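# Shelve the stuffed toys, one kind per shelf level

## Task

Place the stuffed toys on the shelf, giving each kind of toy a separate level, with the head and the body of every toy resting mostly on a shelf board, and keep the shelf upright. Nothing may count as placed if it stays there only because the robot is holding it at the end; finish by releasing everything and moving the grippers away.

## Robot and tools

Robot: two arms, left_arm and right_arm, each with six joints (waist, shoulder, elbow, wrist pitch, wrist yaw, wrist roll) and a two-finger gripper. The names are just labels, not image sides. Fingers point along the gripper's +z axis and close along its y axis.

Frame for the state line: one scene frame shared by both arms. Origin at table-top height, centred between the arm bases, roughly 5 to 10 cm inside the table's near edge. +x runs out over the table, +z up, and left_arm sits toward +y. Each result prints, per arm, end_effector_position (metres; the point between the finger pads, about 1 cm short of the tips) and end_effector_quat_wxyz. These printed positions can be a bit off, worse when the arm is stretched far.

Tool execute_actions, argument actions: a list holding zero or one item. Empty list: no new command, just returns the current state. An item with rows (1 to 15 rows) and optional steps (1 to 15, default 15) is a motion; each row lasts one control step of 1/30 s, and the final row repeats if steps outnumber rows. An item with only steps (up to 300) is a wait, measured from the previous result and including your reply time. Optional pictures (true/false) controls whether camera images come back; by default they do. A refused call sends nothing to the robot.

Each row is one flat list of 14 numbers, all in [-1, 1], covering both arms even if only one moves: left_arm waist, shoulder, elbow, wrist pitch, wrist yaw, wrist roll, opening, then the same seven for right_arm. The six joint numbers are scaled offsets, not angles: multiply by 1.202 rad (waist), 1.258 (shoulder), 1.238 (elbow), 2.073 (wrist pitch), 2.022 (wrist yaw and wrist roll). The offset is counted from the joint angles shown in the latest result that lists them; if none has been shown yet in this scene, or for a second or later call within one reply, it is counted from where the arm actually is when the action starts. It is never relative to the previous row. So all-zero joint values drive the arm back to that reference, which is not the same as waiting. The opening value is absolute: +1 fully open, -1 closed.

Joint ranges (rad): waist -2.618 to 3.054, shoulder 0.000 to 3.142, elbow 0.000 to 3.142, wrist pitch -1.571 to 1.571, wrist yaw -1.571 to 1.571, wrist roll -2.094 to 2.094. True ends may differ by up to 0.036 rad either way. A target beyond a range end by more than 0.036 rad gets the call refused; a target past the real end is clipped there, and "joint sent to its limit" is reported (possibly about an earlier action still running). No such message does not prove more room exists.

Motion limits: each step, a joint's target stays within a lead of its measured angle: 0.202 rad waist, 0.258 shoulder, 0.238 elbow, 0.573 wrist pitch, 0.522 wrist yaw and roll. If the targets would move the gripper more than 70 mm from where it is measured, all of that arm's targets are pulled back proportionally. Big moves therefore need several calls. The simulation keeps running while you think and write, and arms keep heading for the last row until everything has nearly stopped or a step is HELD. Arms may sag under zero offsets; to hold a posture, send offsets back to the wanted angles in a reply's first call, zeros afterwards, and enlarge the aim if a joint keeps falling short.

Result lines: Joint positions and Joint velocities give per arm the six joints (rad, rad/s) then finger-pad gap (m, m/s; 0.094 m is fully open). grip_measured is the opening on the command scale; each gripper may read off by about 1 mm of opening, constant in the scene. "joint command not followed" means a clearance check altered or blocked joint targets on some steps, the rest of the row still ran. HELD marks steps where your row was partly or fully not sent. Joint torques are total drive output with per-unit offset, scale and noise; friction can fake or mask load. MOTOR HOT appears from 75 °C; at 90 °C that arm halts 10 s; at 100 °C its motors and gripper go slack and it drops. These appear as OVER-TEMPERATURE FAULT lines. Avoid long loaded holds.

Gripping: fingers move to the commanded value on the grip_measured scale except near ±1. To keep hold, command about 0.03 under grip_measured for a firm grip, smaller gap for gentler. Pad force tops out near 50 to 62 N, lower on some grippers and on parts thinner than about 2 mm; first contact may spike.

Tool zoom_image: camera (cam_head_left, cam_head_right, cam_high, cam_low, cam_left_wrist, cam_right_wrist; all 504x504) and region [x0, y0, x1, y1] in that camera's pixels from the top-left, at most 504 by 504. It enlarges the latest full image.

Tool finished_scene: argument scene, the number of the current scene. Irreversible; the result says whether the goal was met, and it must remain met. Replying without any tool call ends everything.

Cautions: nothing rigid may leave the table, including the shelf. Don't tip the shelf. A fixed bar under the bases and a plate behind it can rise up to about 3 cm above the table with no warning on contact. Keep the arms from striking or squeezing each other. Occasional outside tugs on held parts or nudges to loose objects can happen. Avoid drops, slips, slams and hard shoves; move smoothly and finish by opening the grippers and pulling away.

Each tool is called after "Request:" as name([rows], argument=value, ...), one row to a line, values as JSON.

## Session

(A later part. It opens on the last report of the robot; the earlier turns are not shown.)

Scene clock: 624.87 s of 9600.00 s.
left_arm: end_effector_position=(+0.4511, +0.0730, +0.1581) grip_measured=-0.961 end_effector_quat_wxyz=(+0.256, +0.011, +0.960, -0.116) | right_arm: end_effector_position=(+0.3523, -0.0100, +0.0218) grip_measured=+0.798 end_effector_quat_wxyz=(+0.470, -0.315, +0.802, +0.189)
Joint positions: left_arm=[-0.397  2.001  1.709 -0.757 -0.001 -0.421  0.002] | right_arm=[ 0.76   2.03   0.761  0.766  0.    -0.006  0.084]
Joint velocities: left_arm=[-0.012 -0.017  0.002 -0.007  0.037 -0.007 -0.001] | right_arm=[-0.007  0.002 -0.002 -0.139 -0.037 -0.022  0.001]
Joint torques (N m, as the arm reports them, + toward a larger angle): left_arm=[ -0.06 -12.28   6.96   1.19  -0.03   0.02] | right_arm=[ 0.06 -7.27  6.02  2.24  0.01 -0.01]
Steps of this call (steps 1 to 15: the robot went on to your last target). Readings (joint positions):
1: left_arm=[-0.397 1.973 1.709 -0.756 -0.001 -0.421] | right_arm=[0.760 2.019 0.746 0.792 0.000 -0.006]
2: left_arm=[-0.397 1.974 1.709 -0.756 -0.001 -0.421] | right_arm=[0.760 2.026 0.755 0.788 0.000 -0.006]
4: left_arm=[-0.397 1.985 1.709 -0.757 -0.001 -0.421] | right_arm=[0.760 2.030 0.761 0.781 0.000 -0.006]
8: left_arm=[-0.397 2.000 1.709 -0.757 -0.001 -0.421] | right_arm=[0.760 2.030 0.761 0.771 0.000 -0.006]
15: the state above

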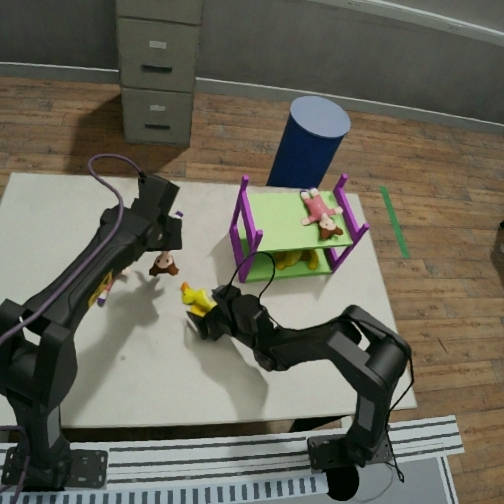

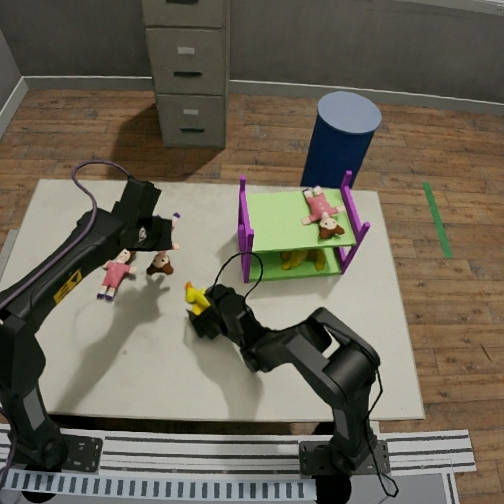

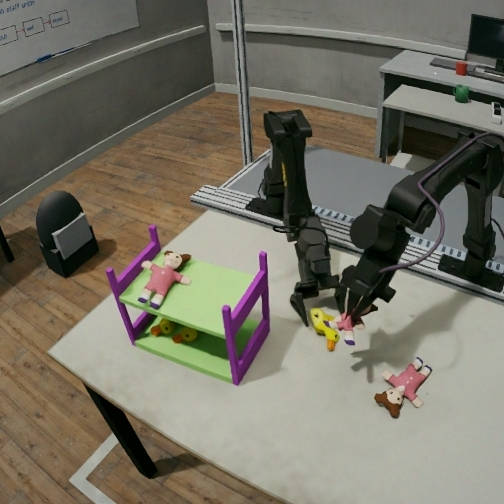

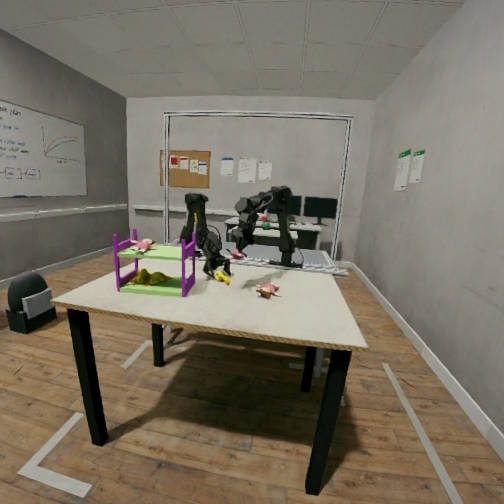

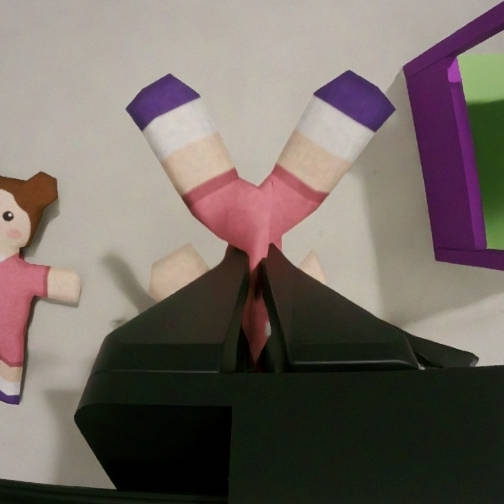

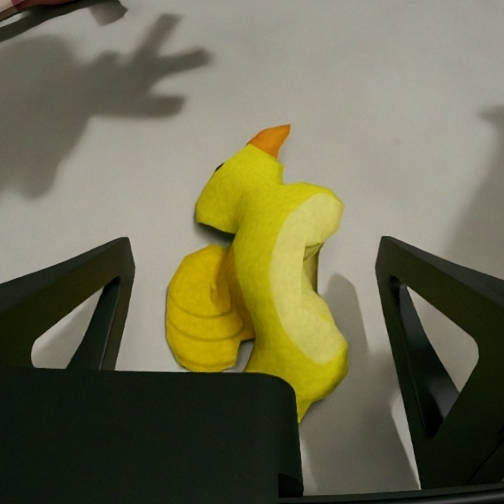

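Request:
execute_actions([
  {"rows": [[0,0,0,0,0,-0.05,-1,0,0,0,0,0,0,0.6],[0,0,0,0,0,-0.1,-1,0,0,0,0,0,0,0.3],[0,0,0,0,0,-0.15,-1,0,0,0,0,0,0,0.0],[0,0,0,0,0,-0.2,-1,0,0,0,0,0,0,-0.3],[0,0,0,0,0,-0.25,-1,0,0,0,0,0,0,-0.6],[0,0,0,0,0,-0.3,-1,0,0,0,0,0,0,-1],[0,0,0,0,0,-0.35,-1,0,0,0,0,0,0,-1],[0,0,0,0,0,-0.4,-1,0,0,0,0,0,0,-1],[0,0,0,0,0,-0.45,-1,0,0,0,0,0,0,-1],[0,0,0,0,0,-0.5,-1,0,0,0,0,0,0,-1],[0,0,0,0,0,-0.533,-1,0,0,0,0,0,0,-1]], "steps": 15},
], pictures=false)

Request:
execute_actions([
  {"steps": 8},
], pictures=false)

Request:
execute_actions([
  {"rows": [[0,0,0,0,0,0,-1,0,-0.03,0,0.005,0,0,-1],[0,0,0,0,0,0,-1,0,-0.06,0,0.01,0,0,-1],[0,0,0,0,0,0,-1,0,-0.1,-0.03,0.015,0,0,-1],[0,0,0,0,0,0,-1,0,-0.14,-0.07,0.02,0,0,-1],[0,0,0,0,0,0,-1,0,-0.18,-0.11,0.025,0,0,-1],[0,0,0,0,0,0,-1,0,-0.22,-0.15,0.03,0,0,-1],[0,0,0,0,0,0,-1,0,-0.26,-0.19,0.035,0,0,-1],[0,0,0,0,0,0,-1,0,-0.3,-0.235,0.04,0,0,-1],[0,0,0,0,0,0,-1,0,-0.34,-0.28,0.045,0,0,-1],[0,0,0,0,0,0,-1,0,-0.38,-0.325,0.05,0,0,-1],[0,0,0,0,0,0,-1,0,-0.42,-0.37,0.055,0,0,-1],[0,0,0,0,0,0,-1,0,-0.46,-0.41,0.06,0,0,-1],[0,0,0,0,0,0,-1,0,-0.5,-0.45,0.06,0,0,-1],[0,0,0,0,0,0,-1,0,-0.5,-0.49,0.06,0,0,-1]], "steps": 15},
], pictures=false)

Request:
execute_actions([
  {"steps": 8},
], pictures=false)

Request:
execute_actions([
  {"rows": [[0,0,0,0,0,0,-1,-0.035,0,0,0,0,0,-1],[0,0,0,0,0,0,-1,-0.07,0,0,0,0,0,-1],[0,0,0,0,0,0,-1,-0.11,0,0,0,0,0,-1],[-0.02,0.004,-0.007,-0.002,0.001,0,-1,-0.15,0,0,0,0,0,-1],[-0.04,0.007,-0.015,-0.003,0.002,0,-1,-0.19,0,0,0,0,0,-1],[-0.06,0.011,-0.022,-0.005,0.003,0,-1,-0.23,0,0,0,0,0,-1],[-0.079,0.015,-0.03,-0.006,0.004,0,-1,-0.27,0,0,0,0,0,-1],[-0.099,0.018,-0.037,-0.008,0.005,0,-1,-0.31,0,0,0,0,0,-1],[-0.119,0.022,-0.045,-0.01,0.006,0,-1,-0.335,0,0,0,0,0,-1],[-0.139,0.026,-0.052,-0.011,0.006,0,-1,-0.354,0,0,0,0,0,-1],[-0.159,0.029,-0.059,-0.013,0.007,0,-1,-0.354,0,0,0,0,0,-1],[-0.179,0.033,-0.067,-0.014,0.008,0,-1,-0.354,0,0,0,0,0,-1],[-0.198,0.037,-0.074,-0.016,0.009,0,-1,-0.354,0,0,0,0,0,-1],[-0.218,0.04,-0.082,-0.017,0.01,0,-1,-0.354,0,0,0,0,0,-1],[-0.238,0.044,-0.089,-0.019,0.011,0,-1,-0.354,0,0,0,0,0,-1]], "steps": 15},
], pictures=false)

Request:
execute_actions([
  {"steps": 20},
])

Scene clock: 653.27 s of 9600.00 s.
left_arm: end_effector_position=(+0.4511, +0.0730, +0.1581) grip_measured=-0.961 end_effector_quat_wxyz=(+0.178, -0.418, +0.864, -0.218) | right_arm: end_effector_position=(+0.3526, -0.0097, +0.0225) grip_measured=-0.949 end_effector_quat_wxyz=(+0.472, -0.315, +0.801, +0.190)
Joint positions: left_arm=[-0.397  2.001  1.709 -0.757 -0.001 -1.345  0.002] | right_arm=[ 0.76   2.03   0.761  0.769  0.    -0.006  0.002]
Joint velocities: left_arm=[-0.002 -0.017 -0.007 -0.051  0.066 -1.121 -0.001] | right_arm=[0.002 0.002 0.007 0.022 0.022 0.007 0.   ]
Joint torques (N m, as the arm reports them, + toward a larger angle): left_arm=[  0.03 -11.82   6.11   1.14  -0.04   0.  ] | right_arm=[ 0.1  -8.15  4.42  2.32  0.01 -0.01]
Steps of this call (steps 1 to 15: the robot went on to your last target; steps 16 to 90: nothing new was sent; then 24.90 s passed at rest; steps 91 to 105: all 15 steps of this action). Readings (joint positions):
91: left_arm=[-0.397 2.001 1.709 -0.757 -0.001 -0.434] | right_arm=[0.760 2.030 0.761 0.765 0.000 -0.006]
92: left_arm=[-0.397 2.001 1.709 -0.757 -0.001 -0.464] | right_arm=[0.760 2.030 0.761 0.765 0.000 -0.006]
94: left_arm=[-0.397 2.001 1.709 -0.757 -0.001 -0.565] | right_arm=[0.760 2.030 0.761 0.765 0.000 -0.006]
98: left_arm=[-0.397 2.001 1.709 -0.757 -0.001 -0.864] | right_arm=[0.760 2.030 0.761 0.767 0.000 -0.006]
105: the state above

Scene clock: 653.53 s of 9600.00 s.
left_arm: end_effector_position=(+0.4511, +0.0730, +0.1581) grip_measured=-0.961 end_effector_quat_wxyz=(+0.164, -0.471, +0.836, -0.228) | right_arm: end_effector_position=(+0.3526, -0.0097, +0.0225) grip_measured=-0.949 end_effector_quat_wxyz=(+0.472, -0.315, +0.801, +0.190)
Joint positions: left_arm=[-0.397  2.001  1.709 -0.757 -0.001 -1.47   0.002] | right_arm=[ 0.76   2.03   0.761  0.769  0.    -0.006  0.002]
Joint velocities: left_arm=[-0.022 -0.002  0.002 -0.051 -0.007 -0.183 -0.001] | right_arm=[-0.002 -0.002 -0.007  0.037 -0.051  0.022  0.001]
Joint torques (N m, as the arm reports them, + toward a larger angle): left_arm=[ -0.12 -11.81   6.2    1.11   0.    -0.01] | right_arm=[ 0.06 -8.19  4.46  2.32  0.01  0.  ]
Steps of this call (steps 1 to 8: the robot went on to your last target). Readings (joint positions):
1: left_arm=[-0.397 2.001 1.709 -0.757 -0.001 -1.375] | right_arm=[0.760 2.030 0.761 0.769 0.000 -0.006]
2: left_arm=[-0.397 2.001 1.709 -0.757 -0.001 -1.399] | right_arm=[0.760 2.030 0.761 0.769 0.000 -0.006]
4: left_arm=[-0.397 2.001 1.709 -0.757 -0.001 -1.433] | right_arm=[0.760 2.030 0.761 0.769 0.000 -0.006]
8: the state above

Scene clock: 654.03 s of 9600.00 s.
left_arm: end_effector_position=(+0.4511, +0.0730, +0.1581) grip_measured=-0.961 end_effector_quat_wxyz=(+0.164, -0.471, +0.836, -0.228) | right_arm: end_effector_position=(+0.2591, -0.0979, +0.0866) grip_measured=-0.949 end_effector_quat_wxyz=(+0.529, -0.300, +0.765, +0.212)
Joint positions: left_arm=[-0.397  2.001  1.709 -0.757 -0.001 -1.471  0.002] | right_arm=[ 0.76   1.435  0.208  0.873  0.    -0.006  0.002]
Joint velocities: left_arm=[ 0.017 -0.017 -0.012  0.022 -0.037  0.022 -0.   ] | right_arm=[ 0.002 -0.559 -1.121  0.007 -0.022  0.081 -0.001]
Joint torques (N m, as the arm reports them, + toward a larger angle): left_arm=[ -0.02 -11.9    6.24   1.13  -0.03  -0.01] | right_arm=[ 0.04 -3.19  6.05  2.57  0.   -0.01]
Steps of this call (steps 1 to 15: all 15 steps of this action). Readings (joint positions):
1: left_arm=[-0.397 2.001 1.709 -0.757 -0.001 -1.471] | right_arm=[0.760 2.030 0.761 0.770 0.000 -0.006]
2: left_arm=[-0.397 2.001 1.709 -0.757 -0.001 -1.471] | right_arm=[0.760 2.026 0.761 0.769 0.000 -0.006]
4: left_arm=[-0.397 2.001 1.709 -0.757 -0.001 -1.471] | right_arm=[0.760 1.984 0.735 0.767 0.000 -0.006]
8: left_arm=[-0.397 2.001 1.709 -0.757 -0.001 -1.471] | right_arm=[0.760 1.772 0.570 0.795 0.000 -0.006]
15: the state above

Scene clock: 654.30 s of 9600.00 s.
left_arm: end_effector_position=(+0.4511, +0.0730, +0.1581) grip_measured=-0.961 end_effector_quat_wxyz=(+0.164, -0.471, +0.836, -0.228) | right_arm: end_effector_position=(+0.2448, -0.1108, +0.0658) grip_measured=-0.949 end_effector_quat_wxyz=(+0.506, -0.306, +0.780, +0.203)
Joint positions: left_arm=[-0.397  2.001  1.709 -0.757 -0.001 -1.471  0.002] | right_arm=[ 0.76   1.424  0.146  0.864  0.    -0.006  0.002]
Joint velocities: left_arm=[-0.022 -0.012 -0.017  0.007  0.037  0.051 -0.001] | right_arm=[ 0.012  0.022 -0.002 -0.007  0.007  0.007 -0.   ]
Joint torques (N m, as the arm reports them, + toward a larger angle): left_arm=[ -0.04 -11.83   6.15   1.16  -0.02   0.03] | right_arm=[ 0.05 -4.78  5.08  2.74  0.   -0.01]
Steps of this call (steps 1 to 8: the robot went on to your last target). Readings (joint positions):
1: left_arm=[-0.397 2.001 1.709 -0.757 -0.001 -1.471] | right_arm=[0.760 1.424 0.177 0.873 0.000 -0.006]
2: left_arm=[-0.397 2.001 1.709 -0.757 -0.001 -1.471] | right_arm=[0.760 1.424 0.159 0.869 0.000 -0.006]
4: left_arm=[-0.397 2.001 1.709 -0.757 -0.001 -1.471] | right_arm=[0.760 1.424 0.146 0.859 0.000 -0.006]
8: the state above

Scene clock: 654.80 s of 9600.00 s.
left_arm: end_effector_position=(+0.3688, -0.0183, +0.1041) grip_measured=-0.961 end_effector_quat_wxyz=(+0.103, -0.371, +0.904, -0.187) | right_arm: end_effector_position=(+0.3178, -0.2326, +0.0639) grip_measured=-0.949 end_effector_quat_wxyz=(+0.535, -0.136, +0.829, +0.089)
Joint positions: left_arm=[-0.639  2.047  1.628 -0.767  0.011 -1.471  0.002] | right_arm=[ 0.339  1.424  0.146  0.863  0.005 -0.006  0.002]
Joint velocities: left_arm=[-0.789  0.232 -0.335 -0.11   0.11  -0.007  0.   ] | right_arm=[-0.017 -0.012 -0.002  0.007 -0.081 -0.051  0.   ]
Joint torques (N m, as the arm reports them, + toward a larger angle): left_arm=[  0.3  -12.14   5.32   0.81  -0.01   0.01] | right_arm=[-0.19 -3.07  4.45  2.44 -0.03  0.  ]
Steps of this call (steps 1 to 15: all 15 steps of this action). Readings (joint positions):
1: left_arm=[-0.397 2.001 1.709 -0.757 -0.001 -1.471] | right_arm=[0.755 1.424 0.146 0.864 -0.002 -0.006]
2: left_arm=[-0.397 2.001 1.709 -0.757 -0.001 -1.471] | right_arm=[0.739 1.424 0.146 0.864 -0.006 -0.006]
4: left_arm=[-0.398 2.001 1.709 -0.757 -0.001 -1.471] | right_arm=[0.669 1.424 0.146 0.864 -0.009 -0.006]
8: left_arm=[-0.440 2.002 1.696 -0.757 -0.002 -1.471] | right_arm=[0.475 1.424 0.146 0.864 -0.006 -0.006]
15: the state above

Scene clock: 655.47 s of 9600.00 s.
left_arm: end_effector_position=(+0.3391, -0.0292, +0.0796) grip_measured=-0.961 end_effector_quat_wxyz=(+0.072, -0.349, +0.921, -0.157) | right_arm: end_effector_position=(+0.3177, -0.2326, +0.0638) grip_measured=-0.949 end_effector_quat_wxyz=(+0.535, -0.136, +0.829, +0.089)
Joint positions: left_arm=[-0.691  2.072  1.599 -0.795  0.03  -1.471  0.002] | right_arm=[ 0.339  1.424  0.146  0.863  0.005 -0.006  0.002]
Joint velocities: left_arm=[-0.007 -0.012 -0.007  0.022  0.022  0.022  0.001] | right_arm=[-0.002 -0.012  0.012  0.007  0.007 -0.022  0.001]
Joint torques (N m, as the arm reports them, + toward a larger angle): left_arm=[  0.52 -13.39   5.74   0.82  -0.11   0.  ] | right_arm=[-0.25 -3.07  4.47  2.42 -0.04 -0.01]
Steps of this call (steps 1 to 20: the robot went on to your last target). Readings (joint positions):
1: left_arm=[-0.664 2.054 1.618 -0.772 0.015 -1.471] | right_arm=[0.339 1.424 0.146 0.863 0.005 -0.006]
2: left_arm=[-0.685 2.061 1.610 -0.777 0.020 -1.471] | right_arm=[0.339 1.424 0.146 0.863 0.005 -0.006]
4: left_arm=[-0.707 2.070 1.601 -0.788 0.028 -1.471] | right_arm=[0.339 1.424 0.146 0.863 0.005 -0.006]
8: left_arm=[-0.701 2.072 1.599 -0.795 0.030 -1.471] | right_arm=[0.339 1.424 0.146 0.863 0.005 -0.006]
20: the state above

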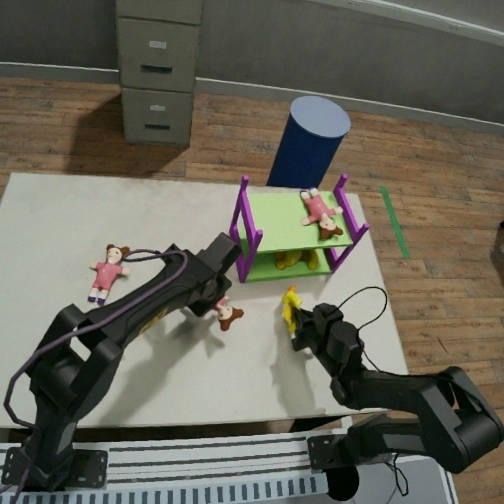

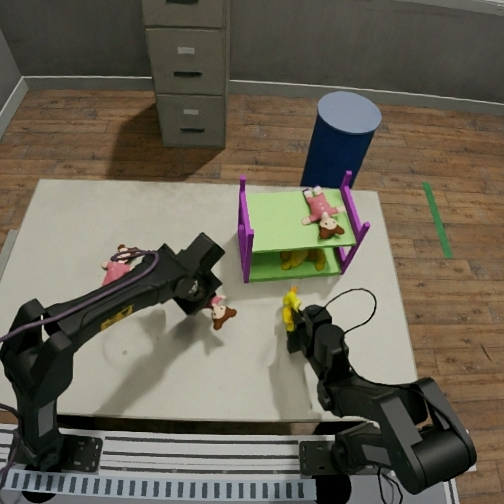

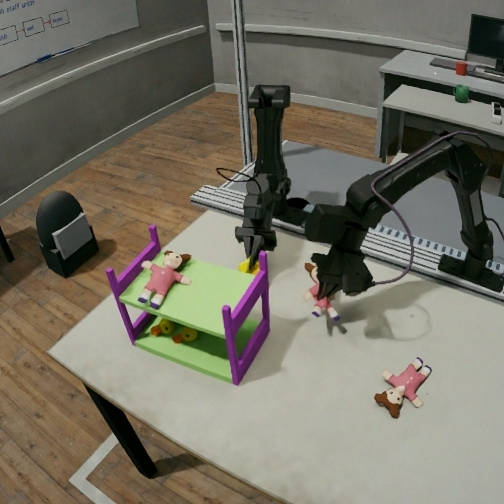

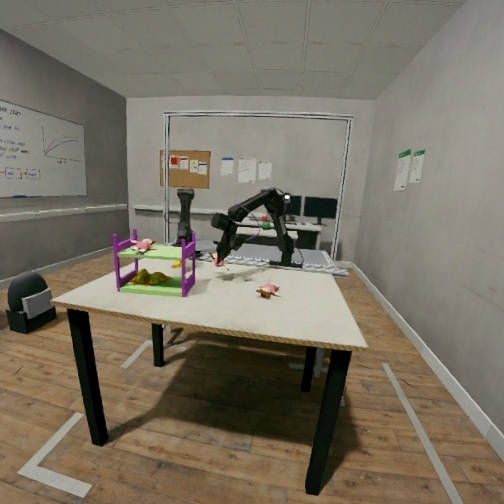

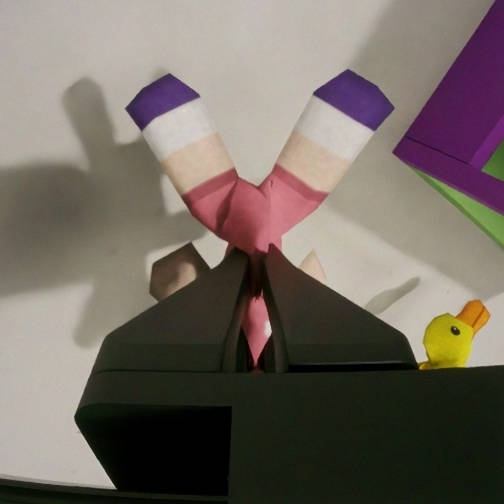

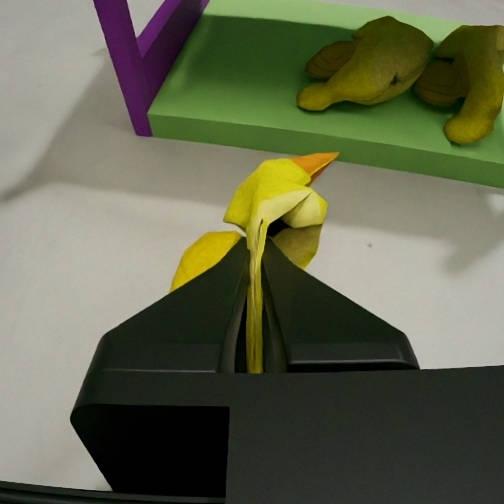

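Request:
execute_actions([
  {"rows": [[0.004,0.008,0,0,0,0,-1,0.003,0.032,0.038,-0.002,0,0,-1],[0.008,0.016,0,0,0,0,-1,0.006,0.065,0.076,-0.005,0,0,-1],[0.012,0.025,0,0,0,0,-1,0.008,0.097,0.114,-0.007,0,0,-1],[0.012,0.033,0,0,0,0,-1,0.008,0.13,0.152,-0.01,0,0,-1],[0.012,0.041,0,0,0,0,-1,0.008,0.162,0.19,-0.012,0,0,-1],[0.012,0.049,0,0,0,0,-1,0.008,0.194,0.228,-0.014,0,0,-1],[0.012,0.057,0,0,0,0,-1,0.008,0.227,0.266,-0.017,0,0,-1],[0.012,0.066,0,0,0,0,-1,0.008,0.259,0.303,-0.019,0,0,-1],[0.012,0.074,0,0,0,0,-1,0.008,0.292,0.341,-0.022,0,0,-1],[0.012,0.082,0,0,0,0,-1,0.008,0.324,0.379,-0.024,0,0,-1],[0.012,0.082,0,0,0,0,-1,0.008,0.356,0.417,-0.026,0,0,-1],[0.012,0.082,0,0,0,0,-1,0.008,0.389,0.455,-0.029,0,0,-1],[0.012,0.082,0,0,0,0,-1,0.008,0.421,0.493,-0.031,0,0,-1],[0.012,0.082,0,0,0,0,-1,0.008,0.454,0.531,-0.034,0,0,-1],[0.012,0.082,0,0,0,0,-1,0.008,0.486,0.569,-0.036,0,0,-1]], "steps": 15},
], pictures=false)

Request:
execute_actions([
  {"steps": 12},
], pictures=false)

Request:
execute_actions([
  {"rows": [[0,0,0,0,0,0,-0.7,0,0,0,0,0,0,-0.7],[0,0,0,0,0,0,-0.4,0,0,0,0,0,0,-0.4],[0,0,0,0,0,0,-0.1,0,0,0,0,0,0,-0.1],[0,0,0,0,0,0,0.2,0,0,0,0,0,0,0.15],[0,0,0,0,0,0,0.5,0,0,0,0,0,0,0.15]], "steps": 11},
], pictures=false)

Request:
execute_actions([
  {"rows": [[0,-0.03,0,0,0,0,0.5,0,-0.034,-0.037,0.003,0,0,0.15],[0,-0.06,0,0,0,0,0.5,0,-0.068,-0.074,0.006,0,0,0.15],[0,-0.09,0,0,0,0,0.5,0,-0.102,-0.111,0.009,0,0,0.15],[0,-0.12,0,0,0,0,0.5,0,-0.136,-0.148,0.012,0,0,0.15],[0,-0.143,0,0,0,0,0.5,0,-0.17,-0.185,0.015,0,0,0.15],[0.048,-0.143,0.005,-0.008,-0.002,0.07,0.5,0,-0.204,-0.222,0.018,0,0,0.15],[0.096,-0.143,0.01,-0.016,-0.003,0.14,0.5,0,-0.238,-0.259,0.021,0,0,0.15],[0.144,-0.143,0.016,-0.024,-0.005,0.21,0.5,0,-0.272,-0.296,0.023,0,0,0.15],[0.192,-0.143,0.021,-0.032,-0.006,0.28,0.5,0,-0.306,-0.334,0.026,0,0,0.15],[0.24,-0.143,0.026,-0.04,-0.008,0.35,0.5,0,-0.34,-0.371,0.029,0,0,0.15],[0.287,-0.143,0.031,-0.047,-0.009,0.42,0.5,0,-0.374,-0.408,0.032,0,0,0.15],[0.335,-0.143,0.036,-0.055,-0.011,0.49,0.5,0,-0.408,-0.445,0.035,0,0,0.15],[0.383,-0.143,0.042,-0.063,-0.012,0.56,0.5,0,-0.442,-0.482,0.038,0,0,0.15],[0.431,-0.143,0.047,-0.071,-0.014,0.63,0.5,0,-0.476,-0.519,0.041,0,0,0.15],[0.479,-0.143,0.052,-0.079,-0.015,0.699,0.5,0,-0.51,-0.556,0.044,0,0,0.15]], "steps": 15},
], pictures=false)

Request:
execute_actions([
  {"steps": 30},
])

Scene clock: 688.70 s of 9600.00 s.
left_arm: end_effector_position=(+0.3335, -0.0229, +0.0265) grip_measured=-0.961 end_effector_quat_wxyz=(+0.045, -0.354, +0.928, -0.104) | right_arm: end_effector_position=(+0.4662, -0.1820, +0.0645) grip_measured=-0.949 end_effector_quat_wxyz=(+0.549, -0.134, +0.820, +0.091)
Joint positions: left_arm=[-0.691  2.191  1.599 -0.795  0.03  -1.471  0.002] | right_arm=[ 0.339  1.952  0.754  0.816  0.005 -0.006  0.002]
Joint velocities: left_arm=[ 0.007  0.002  0.007  0.037 -0.007  0.022 -0.001] | right_arm=[ 0.002  1.194  1.346 -0.198 -0.007 -0.022  0.   ]
Joint torques (N m, as the arm reports them, + toward a larger angle): left_arm=[  1.05 -14.22   5.54   0.67  -0.01   0.  ] | right_arm=[ 0.8  -7.06  5.97  2.34  0.   -0.01]
Steps of this call (steps 1 to 15: the robot went on to your last target; steps 16 to 90: nothing new was sent; then 29.73 s passed at rest; steps 91 to 105: all 15 steps of this action). Readings (joint positions):
91: left_arm=[-0.691 2.072 1.599 -0.795 0.030 -1.471] | right_arm=[0.339 1.427 0.149 0.862 0.005 -0.006]
92: left_arm=[-0.691 2.073 1.599 -0.795 0.030 -1.471] | right_arm=[0.339 1.440 0.161 0.858 0.005 -0.006]
94: left_arm=[-0.691 2.081 1.599 -0.795 0.030 -1.471] | right_arm=[0.339 1.504 0.224 0.845 0.005 -0.006]
98: left_arm=[-0.691 2.126 1.599 -0.795 0.030 -1.471] | right_arm=[0.339 1.670 0.418 0.832 0.005 -0.006]
105: the state above

Scene clock: 689.10 s of 9600.00 s.
left_arm: end_effector_position=(+0.3335, -0.0229, +0.0265) grip_measured=-0.961 end_effector_quat_wxyz=(+0.045, -0.354, +0.928, -0.104) | right_arm: end_effector_position=(+0.4822, -0.1765, +0.0511) grip_measured=-0.949 end_effector_quat_wxyz=(+0.541, -0.135, +0.825, +0.090)
Joint positions: left_arm=[-0.691  2.191  1.599 -0.795  0.03  -1.471  0.002] | right_arm=[ 0.339  2.033  0.831  0.801  0.005 -0.006  0.002]
Joint velocities: left_arm=[ 0.007  0.012  0.002 -0.022  0.007 -0.007 -0.001] | right_arm=[-0.002 -0.002 -0.012 -0.095  0.051  0.007 -0.001]
Joint torques (N m, as the arm reports them, + toward a larger angle): left_arm=[  1.16 -14.18   5.34   0.62   0.01   0.01] | right_arm=[ 0.82 -8.35  6.29  2.26  0.01 -0.02]
Steps of this call (steps 1 to 12: the robot went on to your last target). Readings (joint positions):
1: left_arm=[-0.691 2.191 1.599 -0.795 0.030 -1.471] | right_arm=[0.339 1.989 0.794 0.813 0.005 -0.006]
2: left_arm=[-0.691 2.191 1.599 -0.795 0.030 -1.471] | right_arm=[0.339 2.014 0.819 0.811 0.005 -0.006]
4: left_arm=[-0.691 2.191 1.599 -0.795 0.030 -1.471] | right_arm=[0.339 2.032 0.831 0.802 0.005 -0.006]
8: left_arm=[-0.691 2.191 1.599 -0.795 0.030 -1.471] | right_arm=[0.339 2.033 0.831 0.801 0.005 -0.006]
12: the state above

Scene clock: 689.47 s of 9600.00 s.
left_arm: end_effector_position=(+0.3334, -0.0230, +0.0265) grip_measured=+0.498 end_effector_quat_wxyz=(+0.045, -0.354, +0.928, -0.105) | right_arm: end_effector_position=(+0.4822, -0.1765, +0.0511) grip_measured=+0.148 end_effector_quat_wxyz=(+0.541, -0.135, +0.825, +0.090)
Joint positions: left_arm=[-0.691  2.191  1.599 -0.795  0.031 -1.471  0.07 ] | right_arm=[ 0.339  2.033  0.831  0.801  0.005 -0.006  0.054]
Joint velocities: left_arm=[-0.017 -0.002 -0.002  0.007  0.066 -0.051  0.   ] | right_arm=[-0.002  0.007  0.017  0.007 -0.037 -0.007 -0.001]
Joint torques (N m, as the arm reports them, + toward a larger angle): left_arm=[  0.09 -12.7    5.38   0.61   0.    -0.03] | right_arm=[ 0.05 -8.52  4.77  2.41  0.   -0.01]
Steps of this call (steps 1 to 11: all 11 steps of this action). Readings (joint positions):
1: left_arm=[-0.691 2.191 1.599 -0.795 0.031 -1.471] | right_arm=[0.339 2.033 0.831 0.801 0.005 -0.006]
2: left_arm=[-0.691 2.191 1.599 -0.795 0.031 -1.471] | right_arm=[0.339 2.033 0.831 0.801 0.005 -0.006]
4: left_arm=[-0.691 2.191 1.599 -0.795 0.031 -1.471] | right_arm=[0.339 2.033 0.831 0.801 0.005 -0.006]
8: left_arm=[-0.691 2.191 1.599 -0.795 0.031 -1.471] | right_arm=[0.339 2.033 0.831 0.801 0.005 -0.006]
11: the state above

Scene clock: 689.97 s of 9600.00 s.
left_arm: end_effector_position=(+0.4196, +0.1084, +0.1080) grip_measured=+0.498 end_effector_quat_wxyz=(+0.141, -0.222, +0.957, -0.121) | right_arm: end_effector_position=(+0.3403, -0.2251, +0.0732) grip_measured=+0.148 end_effector_quat_wxyz=(+0.544, -0.135, +0.823, +0.090)
Joint positions: left_arm=[-0.343  2.009  1.609 -0.847  0.035 -0.853  0.07 ] | right_arm=[ 0.339  1.487  0.233  0.86   0.005 -0.006  0.054]
Joint velocities: left_arm=[ 1.458  0.002 -0.027 -0.359 -0.11   2.176  0.   ] | right_arm=[ 0.002 -1.243 -1.321  0.183  0.022 -0.022 -0.   ]
Joint torques (N m, as the arm reports them, + toward a larger angle): left_arm=[  0.76 -11.52   8.88   0.63  -0.21   0.05] | right_arm=[ 0.05 -5.33  3.76  2.44  0.   -0.01]
Steps of this call (steps 1 to 15: all 15 steps of this action). Readings (joint positions):
1: left_arm=[-0.691 2.190 1.599 -0.795 0.031 -1.471] | right_arm=[0.339 2.031 0.827 0.803 0.005 -0.006]
2: left_arm=[-0.691 2.186 1.599 -0.795 0.031 -1.471] | right_arm=[0.339 2.022 0.811 0.805 0.005 -0.006]
4: left_arm=[-0.691 2.159 1.594 -0.796 0.031 -1.471] | right_arm=[0.339 1.969 0.738 0.806 0.005 -0.006]
8: left_arm=[-0.658 2.048 1.590 -0.803 0.040 -1.354] | right_arm=[0.339 1.798 0.549 0.811 0.005 -0.006]
15: the state above

Scene clock: 690.97 s of 9600.00 s.
left_arm: end_effector_position=(+0.4295, +0.2188, +0.1027) grip_measured=+0.499 end_effector_quat_wxyz=(+0.137, +0.046, +0.989, -0.019) | right_arm: end_effector_position=(+0.3181, -0.2326, +0.0669) grip_measured=+0.148 end_effector_quat_wxyz=(+0.541, -0.135, +0.825, +0.090)
Joint positions: left_arm=[-0.115  2.012  1.625 -0.953 -0.003 -0.067  0.07 ] | right_arm=[ 0.339  1.418  0.143  0.875  0.005 -0.006  0.054]
Joint velocities: left_arm=[-0.007 -0.007 -0.002  0.051 -0.007 -0.007 -0.   ] | right_arm=[ 0.012 -0.007  0.002 -0.066 -0.037 -0.051 -0.001]
Joint torques (N m, as the arm reports them, + toward a larger angle): left_arm=[ -0.09 -11.44   8.77   0.67   0.06   0.08] | right_arm=[ 0.05 -5.05  4.53  2.62  0.01 -0.01]
Steps of this call (steps 1 to 30: the robot went on to your last target). Readings (joint positions):
1: left_arm=[-0.290 2.009 1.609 -0.859 0.033 -0.780] | right_arm=[0.339 1.450 0.193 0.864 0.005 -0.006]
2: left_arm=[-0.236 2.009 1.609 -0.870 0.030 -0.698] | right_arm=[0.339 1.428 0.165 0.865 0.005 -0.006]
4: left_arm=[-0.138 2.012 1.616 -0.897 0.018 -0.507] | right_arm=[0.339 1.418 0.143 0.865 0.005 -0.006]
8: left_arm=[-0.065 2.012 1.625 -0.928 -0.006 -0.248] | right_arm=[0.339 1.418 0.143 0.871 0.005 -0.006]
30: the state above

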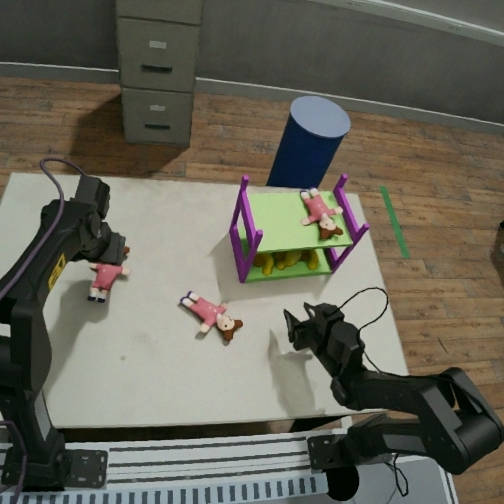

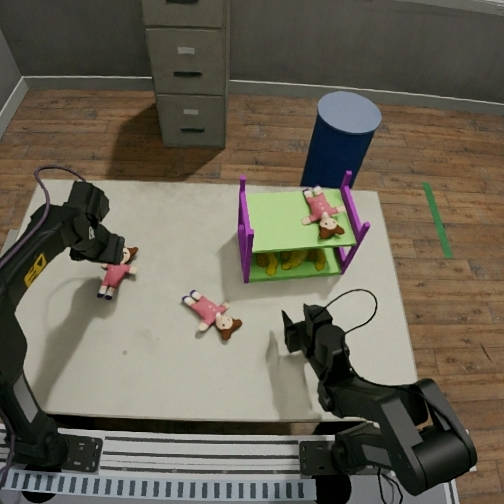

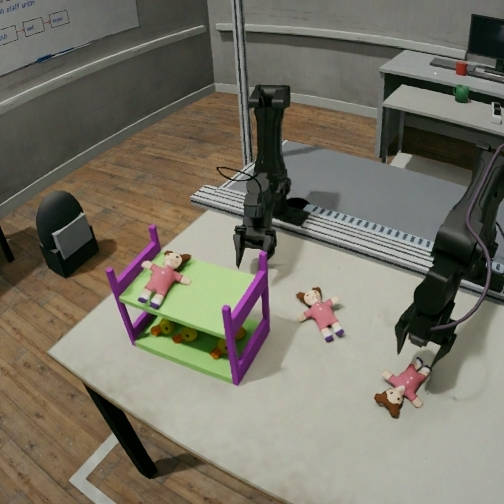

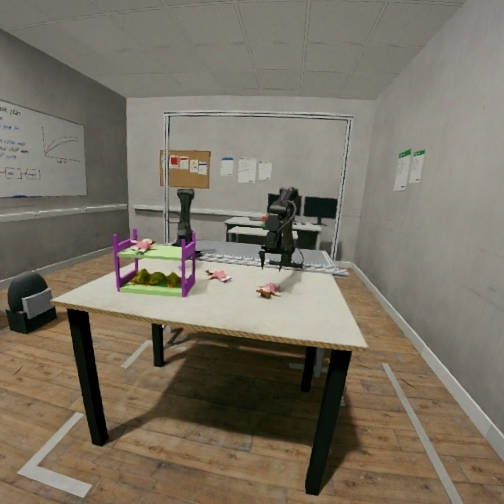

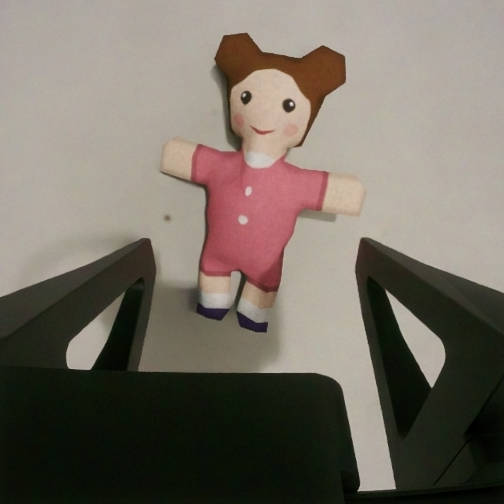

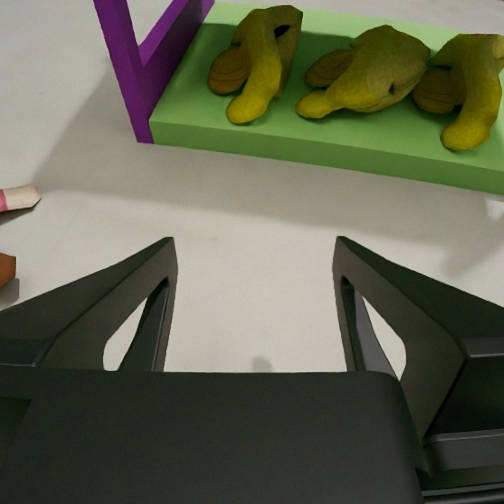

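Request:
execute_actions([
  {"rows": [[0.003,0,0,0,0,0.03,0.5,0.03,0,0.039,-0.039,0,0,0.3],[0.006,0,0,0,0,0.06,0.5,0.065,0,0.077,-0.077,0,0,0.5],[0.006,0,0,0,0,0.084,0.5,0.1,0,0.116,-0.116,0,0,0.6],[0.006,0,-0.021,0.015,0,0.084,0.5,0.135,0,0.155,-0.154,0,0,0.6],[0.006,0,-0.042,0.029,0,0.084,0.5,0.17,0,0.193,-0.193,0,0,0.6],[0.006,0,-0.063,0.044,0,0.084,0.5,0.205,0,0.232,-0.232,0,0,0.6],[0.006,0,-0.084,0.059,0,0.084,0.5,0.24,0,0.271,-0.27,0,0,0.6],[0.006,0,-0.105,0.073,0,0.084,0.5,0.275,0,0.309,-0.309,0,0,0.6],[0.006,0,-0.126,0.088,0,0.084,0.5,0.31,0,0.348,-0.347,0,0,0.6],[0.006,0,-0.146,0.103,0,0.084,0.5,0.335,0,0.387,-0.386,0,0,0.6],[0.006,0,-0.167,0.117,0,0.084,0.5,0.354,0,0.425,-0.425,0,0,0.6],[0.006,0,-0.188,0.132,0,0.084,0.5,0.354,0,0.464,-0.463,0,0,0.6],[0.006,0,-0.209,0.147,0,0.084,0.5,0.354,0,0.503,-0.502,0,0,0.6],[0.006,0,-0.23,0.161,0,0.084,0.5,0.354,0,0.541,-0.54,0,0,0.6],[0.006,0,-0.251,0.176,0,0.084,0.5,0.354,0,0.58,-0.579,0,0,0.6]], "steps": 15},
], pictures=false)

Request:
execute_actions([
  {"steps": 15},
], pictures=false)

Request:
execute_actions([
  {"rows": [[0,0,0,0,0,0,0.5,0,0.027,0.037,-0.011,0,0,0.6],[0,0,0,0,0,0,0.5,0,0.055,0.074,-0.022,0,0,0.6],[0,0,0,0,0,0,0.5,0,0.082,0.111,-0.033,0,0,0.6],[0,0,0,0,0,0,0.5,0,0.11,0.148,-0.044,0,0,0.6],[0,0,0,0,0,0,0.5,0,0.137,0.185,-0.055,0,0,0.6],[0,0,0,0,0,0,0.5,0,0.165,0.222,-0.066,0,0,0.6],[0,0,0,0,0,0,0.5,0,0.192,0.259,-0.077,0,0,0.6],[0,0,0,0,0,0,0.5,0,0.22,0.297,-0.089,0,0,0.6],[0,0,0,0,0,0,0.5,0,0.247,0.334,-0.1,0,0,0.6],[0,0,0,0,0,0,0.5,0,0.275,0.371,-0.111,0,0,0.6],[0,0,0,0,0,0,0.5,0,0.302,0.408,-0.122,0,0,0.6],[0,0,0,0,0,0,0.5,0,0.33,0.445,-0.133,0,0,0.6],[0,0,0,0,0,0,0.5,0,0.357,0.482,-0.144,0,0,0.6],[0,0,0,0,0,0,0.5,0,0.385,0.519,-0.155,0,0,0.6],[0,0,0,0,0,0,0.5,0,0.412,0.556,-0.166,0,0,0.6]], "steps": 15},
], pictures=false)

Request:
execute_actions([
  {"steps": 18},
])

Scene clock: 739.87 s of 9600.00 s.
left_arm: end_effector_position=(+0.4053, +0.2221, +0.0371) grip_measured=+0.499 end_effector_quat_wxyz=(+0.118, +0.123, +0.985, -0.008) | right_arm: end_effector_position=(+0.2973, -0.0609, +0.1309) grip_measured=+0.598 end_effector_quat_wxyz=(+0.414, -0.329, +0.832, +0.167)
Joint positions: left_arm=[-0.115  2.012  1.367 -0.736 -0.003  0.087  0.07 ] | right_arm=[ 0.766  1.418  0.759  0.018  0.004 -0.006  0.075]
Joint velocities: left_arm=[-0.022  0.012 -0.764  0.799  0.007  0.066 -0.   ] | right_arm=[ 0.002 -0.007  1.341 -2.352 -0.007  0.007 -0.001]
Joint torques (N m, as the arm reports them, + toward a larger angle): left_arm=[  0.59 -10.82   4.94   0.9   -0.02   0.08] | right_arm=[-0.14 -4.86  7.76  2.35  0.02 -0.01]
Steps of this call (steps 1 to 15: the robot went on to your last target; steps 16 to 90: nothing new was sent; then 45.40 s passed at rest; steps 91 to 105: all 15 steps of this action). Readings (joint positions):
91: left_arm=[-0.115 2.012 1.625 -0.953 -0.003 -0.059] | right_arm=[0.342 1.418 0.146 0.866 0.007 -0.006]
92: left_arm=[-0.115 2.012 1.625 -0.953 -0.003 -0.042] | right_arm=[0.357 1.418 0.160 0.838 0.010 -0.006]
94: left_arm=[-0.115 2.012 1.623 -0.952 -0.003 0.005] | right_arm=[0.419 1.418 0.222 0.744 0.013 -0.006]
98: left_arm=[-0.115 2.012 1.561 -0.895 -0.003 0.059] | right_arm=[0.586 1.418 0.421 0.513 0.013 -0.006]
105: the state above

Scene clock: 740.37 s of 9600.00 s.
left_arm: end_effector_position=(+0.4147, +0.2205, +0.0259) grip_measured=+0.499 end_effector_quat_wxyz=(+0.145, +0.126, +0.981, -0.008) | right_arm: end_effector_position=(+0.2744, -0.0821, +0.1108) grip_measured=+0.598 end_effector_quat_wxyz=(+0.315, -0.347, +0.874, +0.128)
Joint positions: left_arm=[-0.115  2.021  1.316 -0.622 -0.003  0.095  0.07 ] | right_arm=[ 0.766  1.418  0.851 -0.305  0.004 -0.006  0.075]
Joint velocities: left_arm=[-0.007  0.002  0.002  0.066  0.037 -0.007  0.001] | right_arm=[ 0.007 -0.022 -0.002 -0.095 -0.051 -0.007 -0.   ]
Joint torques (N m, as the arm reports them, + toward a larger angle): left_arm=[  0.6  -11.62   5.09   0.93   0.     0.07] | right_arm=[-0.08 -4.85  7.06  1.85  0.02 -0.01]
Steps of this call (steps 1 to 15: the robot went on to your last target). Readings (joint positions):
1: left_arm=[-0.115 2.013 1.345 -0.714 -0.003 0.089] | right_arm=[0.766 1.418 0.798 -0.046 0.004 -0.006]
2: left_arm=[-0.115 2.015 1.330 -0.699 -0.003 0.090] | right_arm=[0.766 1.418 0.825 -0.090 0.004 -0.006]
4: left_arm=[-0.115 2.020 1.317 -0.678 -0.003 0.092] | right_arm=[0.766 1.418 0.849 -0.152 0.004 -0.006]
8: left_arm=[-0.115 2.021 1.316 -0.642 -0.003 0.094] | right_arm=[0.766 1.418 0.851 -0.253 0.004 -0.006]
15: the state above

Scene clock: 740.87 s of 9600.00 s.
left_arm: end_effector_position=(+0.4147, +0.2205, +0.0259) grip_measured=+0.499 end_effector_quat_wxyz=(+0.145, +0.126, +0.981, -0.008) | right_arm: end_effector_position=(+0.3530, -0.0084, +0.1234) grip_measured=+0.598 end_effector_quat_wxyz=(+0.274, -0.353, +0.887, +0.113)
Joint positions: left_arm=[-0.115  2.021  1.316 -0.622 -0.003  0.095  0.07 ] | right_arm=[ 0.766  1.865  1.441 -0.541  0.004 -0.006  0.075]
Joint velocities: left_arm=[-0.002 -0.002 -0.002 -0.007  0.037  0.007 -0.   ] | right_arm=[-0.002  1.013  1.35  -0.681  0.037  0.066 -0.   ]
Joint torques (N m, as the arm reports them, + toward a larger angle): left_arm=[  0.04 -10.97   5.3    0.74  -0.03  -0.01] | right_arm=[ 0.05 -7.98  7.51  1.76  0.01  0.  ]
Steps of this call (steps 1 to 15: all 15 steps of this action). Readings (joint positions):
1: left_arm=[-0.115 2.021 1.316 -0.622 -0.003 0.095] | right_arm=[0.766 1.421 0.853 -0.311 0.004 -0.006]
2: left_arm=[-0.115 2.021 1.316 -0.622 -0.003 0.095] | right_arm=[0.766 1.431 0.867 -0.323 0.004 -0.006]
4: left_arm=[-0.115 2.021 1.316 -0.622 -0.003 0.095] | right_arm=[0.766 1.482 0.930 -0.355 0.004 -0.006]
8: left_arm=[-0.115 2.021 1.316 -0.622 -0.003 0.095] | right_arm=[0.766 1.625 1.116 -0.410 0.004 -0.006]
15: the state above

Scene clock: 741.47 s of 9600.00 s.
left_arm: end_effector_position=(+0.4147, +0.2205, +0.0259) grip_measured=+0.499 end_effector_quat_wxyz=(+0.145, +0.126, +0.981, -0.008) | right_arm: end_effector_position=(+0.3509, -0.0100, +0.1043) grip_measured=+0.598 end_effector_quat_wxyz=(+0.231, -0.358, +0.900, +0.095)
Joint positions: left_arm=[-0.115  2.021  1.316 -0.622 -0.003  0.095  0.07 ] | right_arm=[ 0.766  1.937  1.513 -0.638  0.004 -0.006  0.075]
Joint velocities: left_arm=[-0.007  0.002  0.027 -0.081 -0.022  0.022  0.001] | right_arm=[-0.012  0.002  0.002 -0.066  0.037 -0.037  0.   ]
Joint torques (N m, as the arm reports them, + toward a larger angle): left_arm=[  0.04 -10.98   5.27   0.7   -0.01   0.  ] | right_arm=[ 0.05 -9.23  8.25  1.54  0.01  0.  ]
Steps of this call (steps 1 to 18: the robot went on to your last target). Readings (joint positions):
1: left_arm=[-0.115 2.021 1.316 -0.622 -0.003 0.095] | right_arm=[0.766 1.895 1.479 -0.554 0.004 -0.006]
2: left_arm=[-0.115 2.021 1.316 -0.622 -0.003 0.095] | right_arm=[0.766 1.916 1.501 -0.561 0.004 -0.006]
4: left_arm=[-0.115 2.021 1.316 -0.622 -0.003 0.095] | right_arm=[0.766 1.934 1.513 -0.580 0.004 -0.006]
8: left_arm=[-0.115 2.021 1.316 -0.622 -0.003 0.095] | right_arm=[0.766 1.937 1.513 -0.620 0.004 -0.006]
18: the state above

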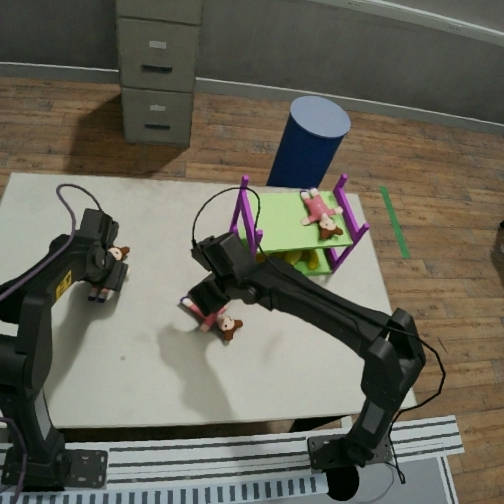

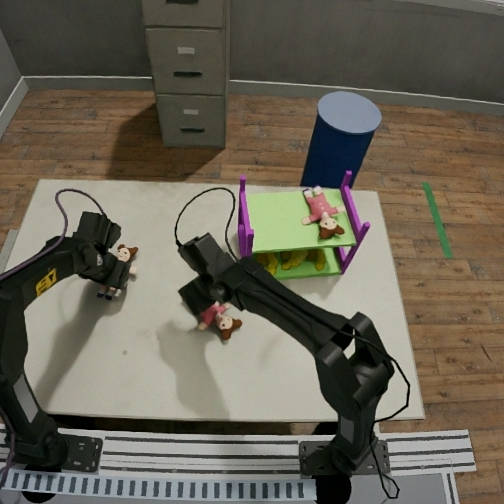

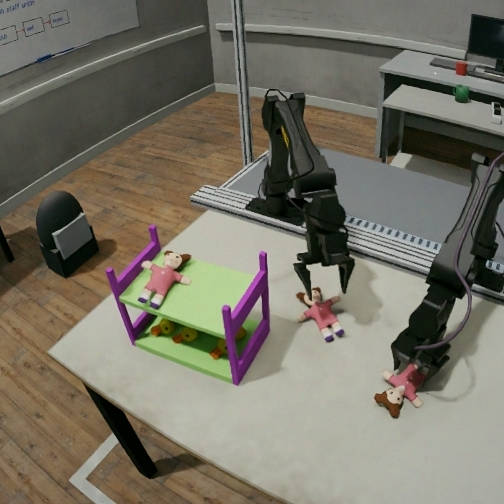

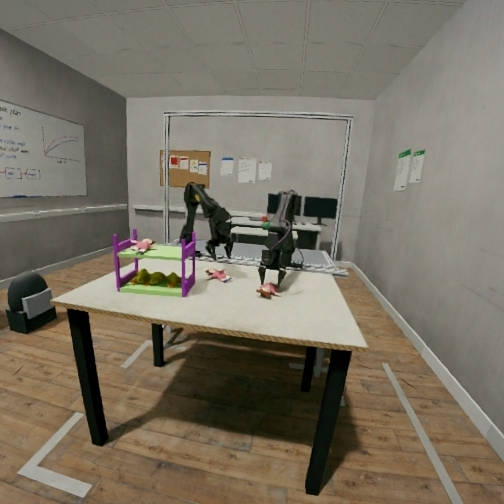

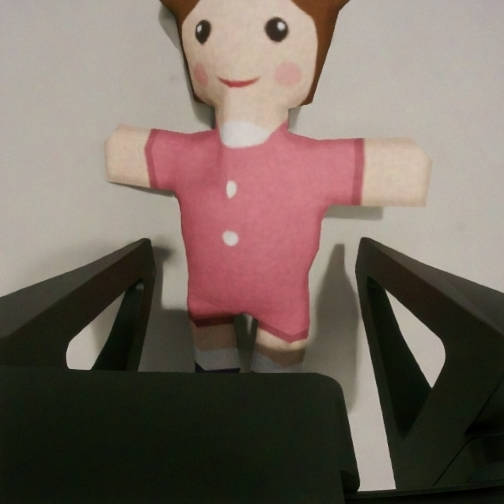

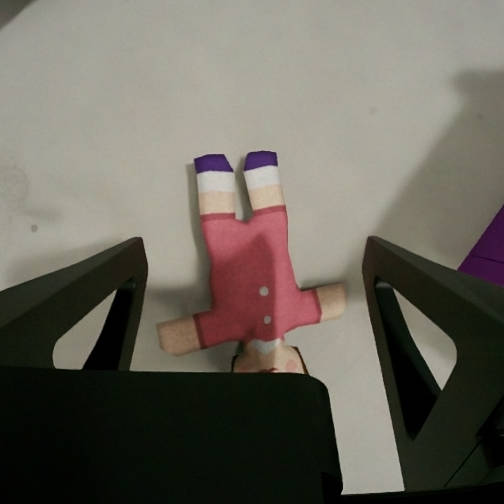

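Request:
execute_actions([
  {"rows": [[0,0.005,0,0.005,0,0,0.5,0.003,0.003,-0.018,0.013,0,-0.02,0.6],[0,0.011,0,0.01,0,0,0.5,0.005,0.006,-0.036,0.026,0,-0.04,0.6],[0,0.016,0,0.015,0,0,0.5,0.005,0.009,-0.053,0.039,0,-0.064,0.6],[0,0.016,0,0.015,0,0,0.5,0.005,0.011,-0.071,0.053,0,-0.064,0.6],[0,0.016,0,0.015,0,0,0.5,0.005,0.014,-0.089,0.066,0,-0.064,0.6],[0,0.016,0,0.015,0,0,0.5,0.005,0.017,-0.107,0.079,0,-0.064,0.6],[0,0.016,0,0.015,0,0,0.5,0.005,0.02,-0.124,0.092,0,-0.064,0.6],[0,0.016,0,0.015,0,0,0.5,0.005,0.023,-0.142,0.105,0,-0.064,0.6],[0,0.016,0,0.015,0,0,0.5,0.005,0.026,-0.16,0.118,0,-0.064,0.6],[0,0.016,0,0.015,0,0,0.3,0.005,0.028,-0.178,0.132,0,-0.064,0.6],[0,0.016,0,0.015,0,0,0.0,0.005,0.031,-0.195,0.145,0,-0.064,0.6],[0,0.016,0,0.015,0,0,-0.3,0.005,0.034,-0.213,0.158,0,-0.064,0.6],[0,0.016,0,0.015,0,0,-0.6,0.005,0.037,-0.231,0.171,0,-0.064,0.6],[0,0.016,0,0.015,0,0,-1,0.005,0.037,-0.231,0.171,0,-0.064,0.6]], "steps": 15},
], pictures=false)

Request:
execute_actions([
  {"steps": 18},
])

Scene clock: 762.50 s of 9600.00 s.
left_arm: end_effector_position=(+0.4145, +0.2204, +0.0187) grip_measured=-0.897 end_effector_quat_wxyz=(+0.139, +0.126, +0.982, -0.008) | right_arm: end_effector_position=(+0.3290, -0.0291, +0.0184) grip_measured=+0.598 end_effector_quat_wxyz=(+0.210, -0.413, +0.883, +0.073)
Joint positions: left_arm=[-0.115  2.04   1.316 -0.614 -0.003  0.095  0.005] | right_arm=[ 0.766  1.98   1.237 -0.375  0.004 -0.124  0.075]
Joint velocities: left_arm=[-0.002  0.012 -0.032  0.037  0.007  0.022 -0.185] | right_arm=[ 0.002  0.149 -0.315  0.3    0.022 -0.095 -0.001]
Joint torques (N m, as the arm reports them, + toward a larger angle): left_arm=[ -0.28 -11.08   5.22   0.87  -0.02  -0.01] | right_arm=[ 0.54 -9.42  6.38  2.06  0.   -0.06]
Steps of this call (steps 1 to 15: the robot went on to your last target; steps 16 to 90: nothing new was sent; then 17.53 s passed at rest; steps 91 to 105: all 15 steps of this action). Readings (joint positions):
91: left_arm=[-0.115 2.021 1.316 -0.622 -0.003 0.095] | right_arm=[0.766 1.937 1.511 -0.637 0.004 -0.011]
92: left_arm=[-0.115 2.022 1.316 -0.622 -0.003 0.095] | right_arm=[0.766 1.937 1.504 -0.628 0.004 -0.023]
94: left_arm=[-0.115 2.026 1.316 -0.620 -0.003 0.095] | right_arm=[0.766 1.937 1.475 -0.596 0.004 -0.059]
98: left_arm=[-0.115 2.038 1.316 -0.619 -0.003 0.095] | right_arm=[0.766 1.942 1.383 -0.523 0.004 -0.101]
105: the state above

Scene clock: 763.10 s of 9600.00 s.
left_arm: end_effector_position=(+0.4149, +0.2203, +0.0188) grip_measured=-0.963 end_effector_quat_wxyz=(+0.140, +0.126, +0.982, -0.008) | right_arm: end_effector_position=(+0.3368, -0.0218, +0.0185) grip_measured=+0.598 end_effector_quat_wxyz=(+0.234, -0.413, +0.876, +0.080)
Joint positions: left_arm=[-0.115  2.04   1.316 -0.612 -0.003  0.095  0.002] | right_arm=[ 0.766  1.989  1.224 -0.302  0.004 -0.13   0.075]
Joint velocities: left_arm=[-0.027 -0.012  0.017  0.037  0.037  0.11   0.002] | right_arm=[ 0.012 -0.007 -0.002  0.037  0.007 -0.022  0.   ]
Joint torques (N m, as the arm reports them, + toward a larger angle): left_arm=[ -0.06 -11.06   5.32   0.93  -0.04   0.03] | right_arm=[ 0.55 -9.44  5.84  1.85  0.01 -0.07]
Steps of this call (steps 1 to 18: the robot went on to your last target). Readings (joint positions):
1: left_arm=[-0.115 2.040 1.316 -0.613 -0.003 0.095] | right_arm=[0.766 1.985 1.229 -0.365 0.004 -0.125]
2: left_arm=[-0.115 2.040 1.316 -0.612 -0.003 0.095] | right_arm=[0.766 1.988 1.225 -0.357 0.004 -0.126]
4: left_arm=[-0.115 2.040 1.316 -0.612 -0.003 0.095] | right_arm=[0.766 1.989 1.224 -0.342 0.004 -0.128]
8: left_arm=[-0.115 2.040 1.316 -0.612 -0.003 0.095] | right_arm=[0.766 1.989 1.224 -0.315 0.004 -0.129]
18: the state above

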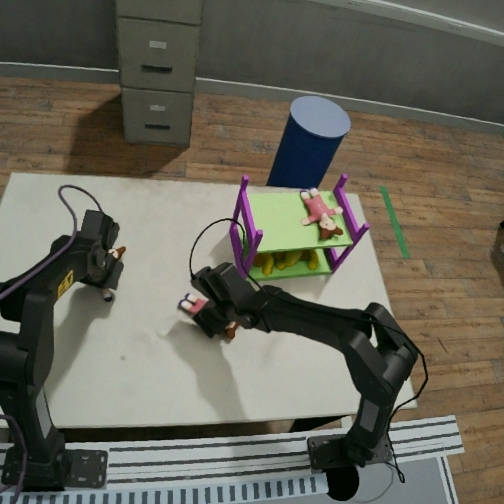

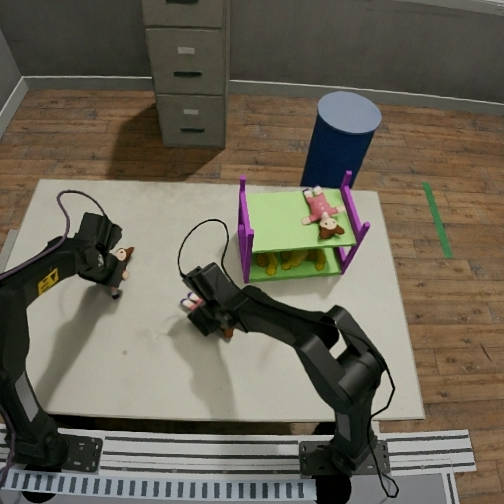

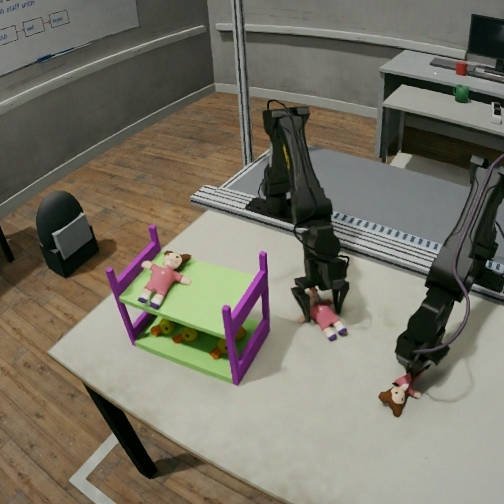

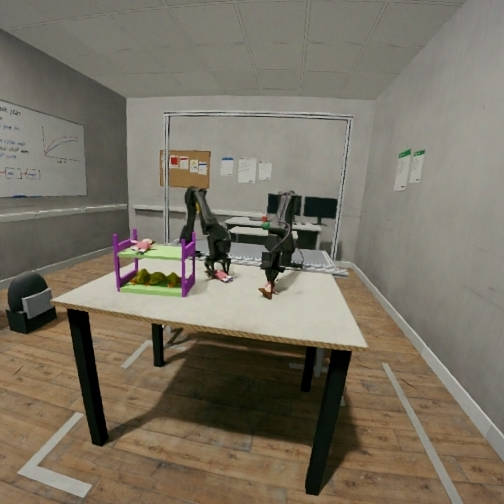

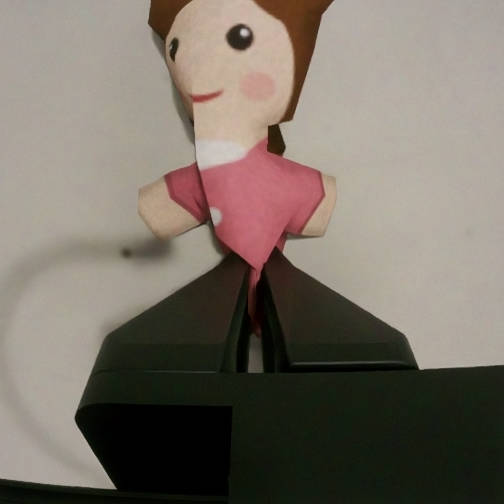

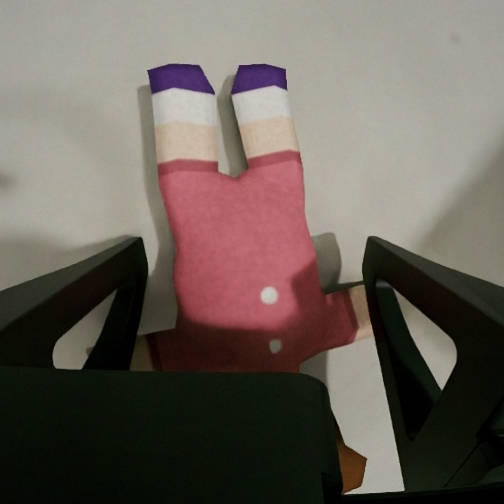

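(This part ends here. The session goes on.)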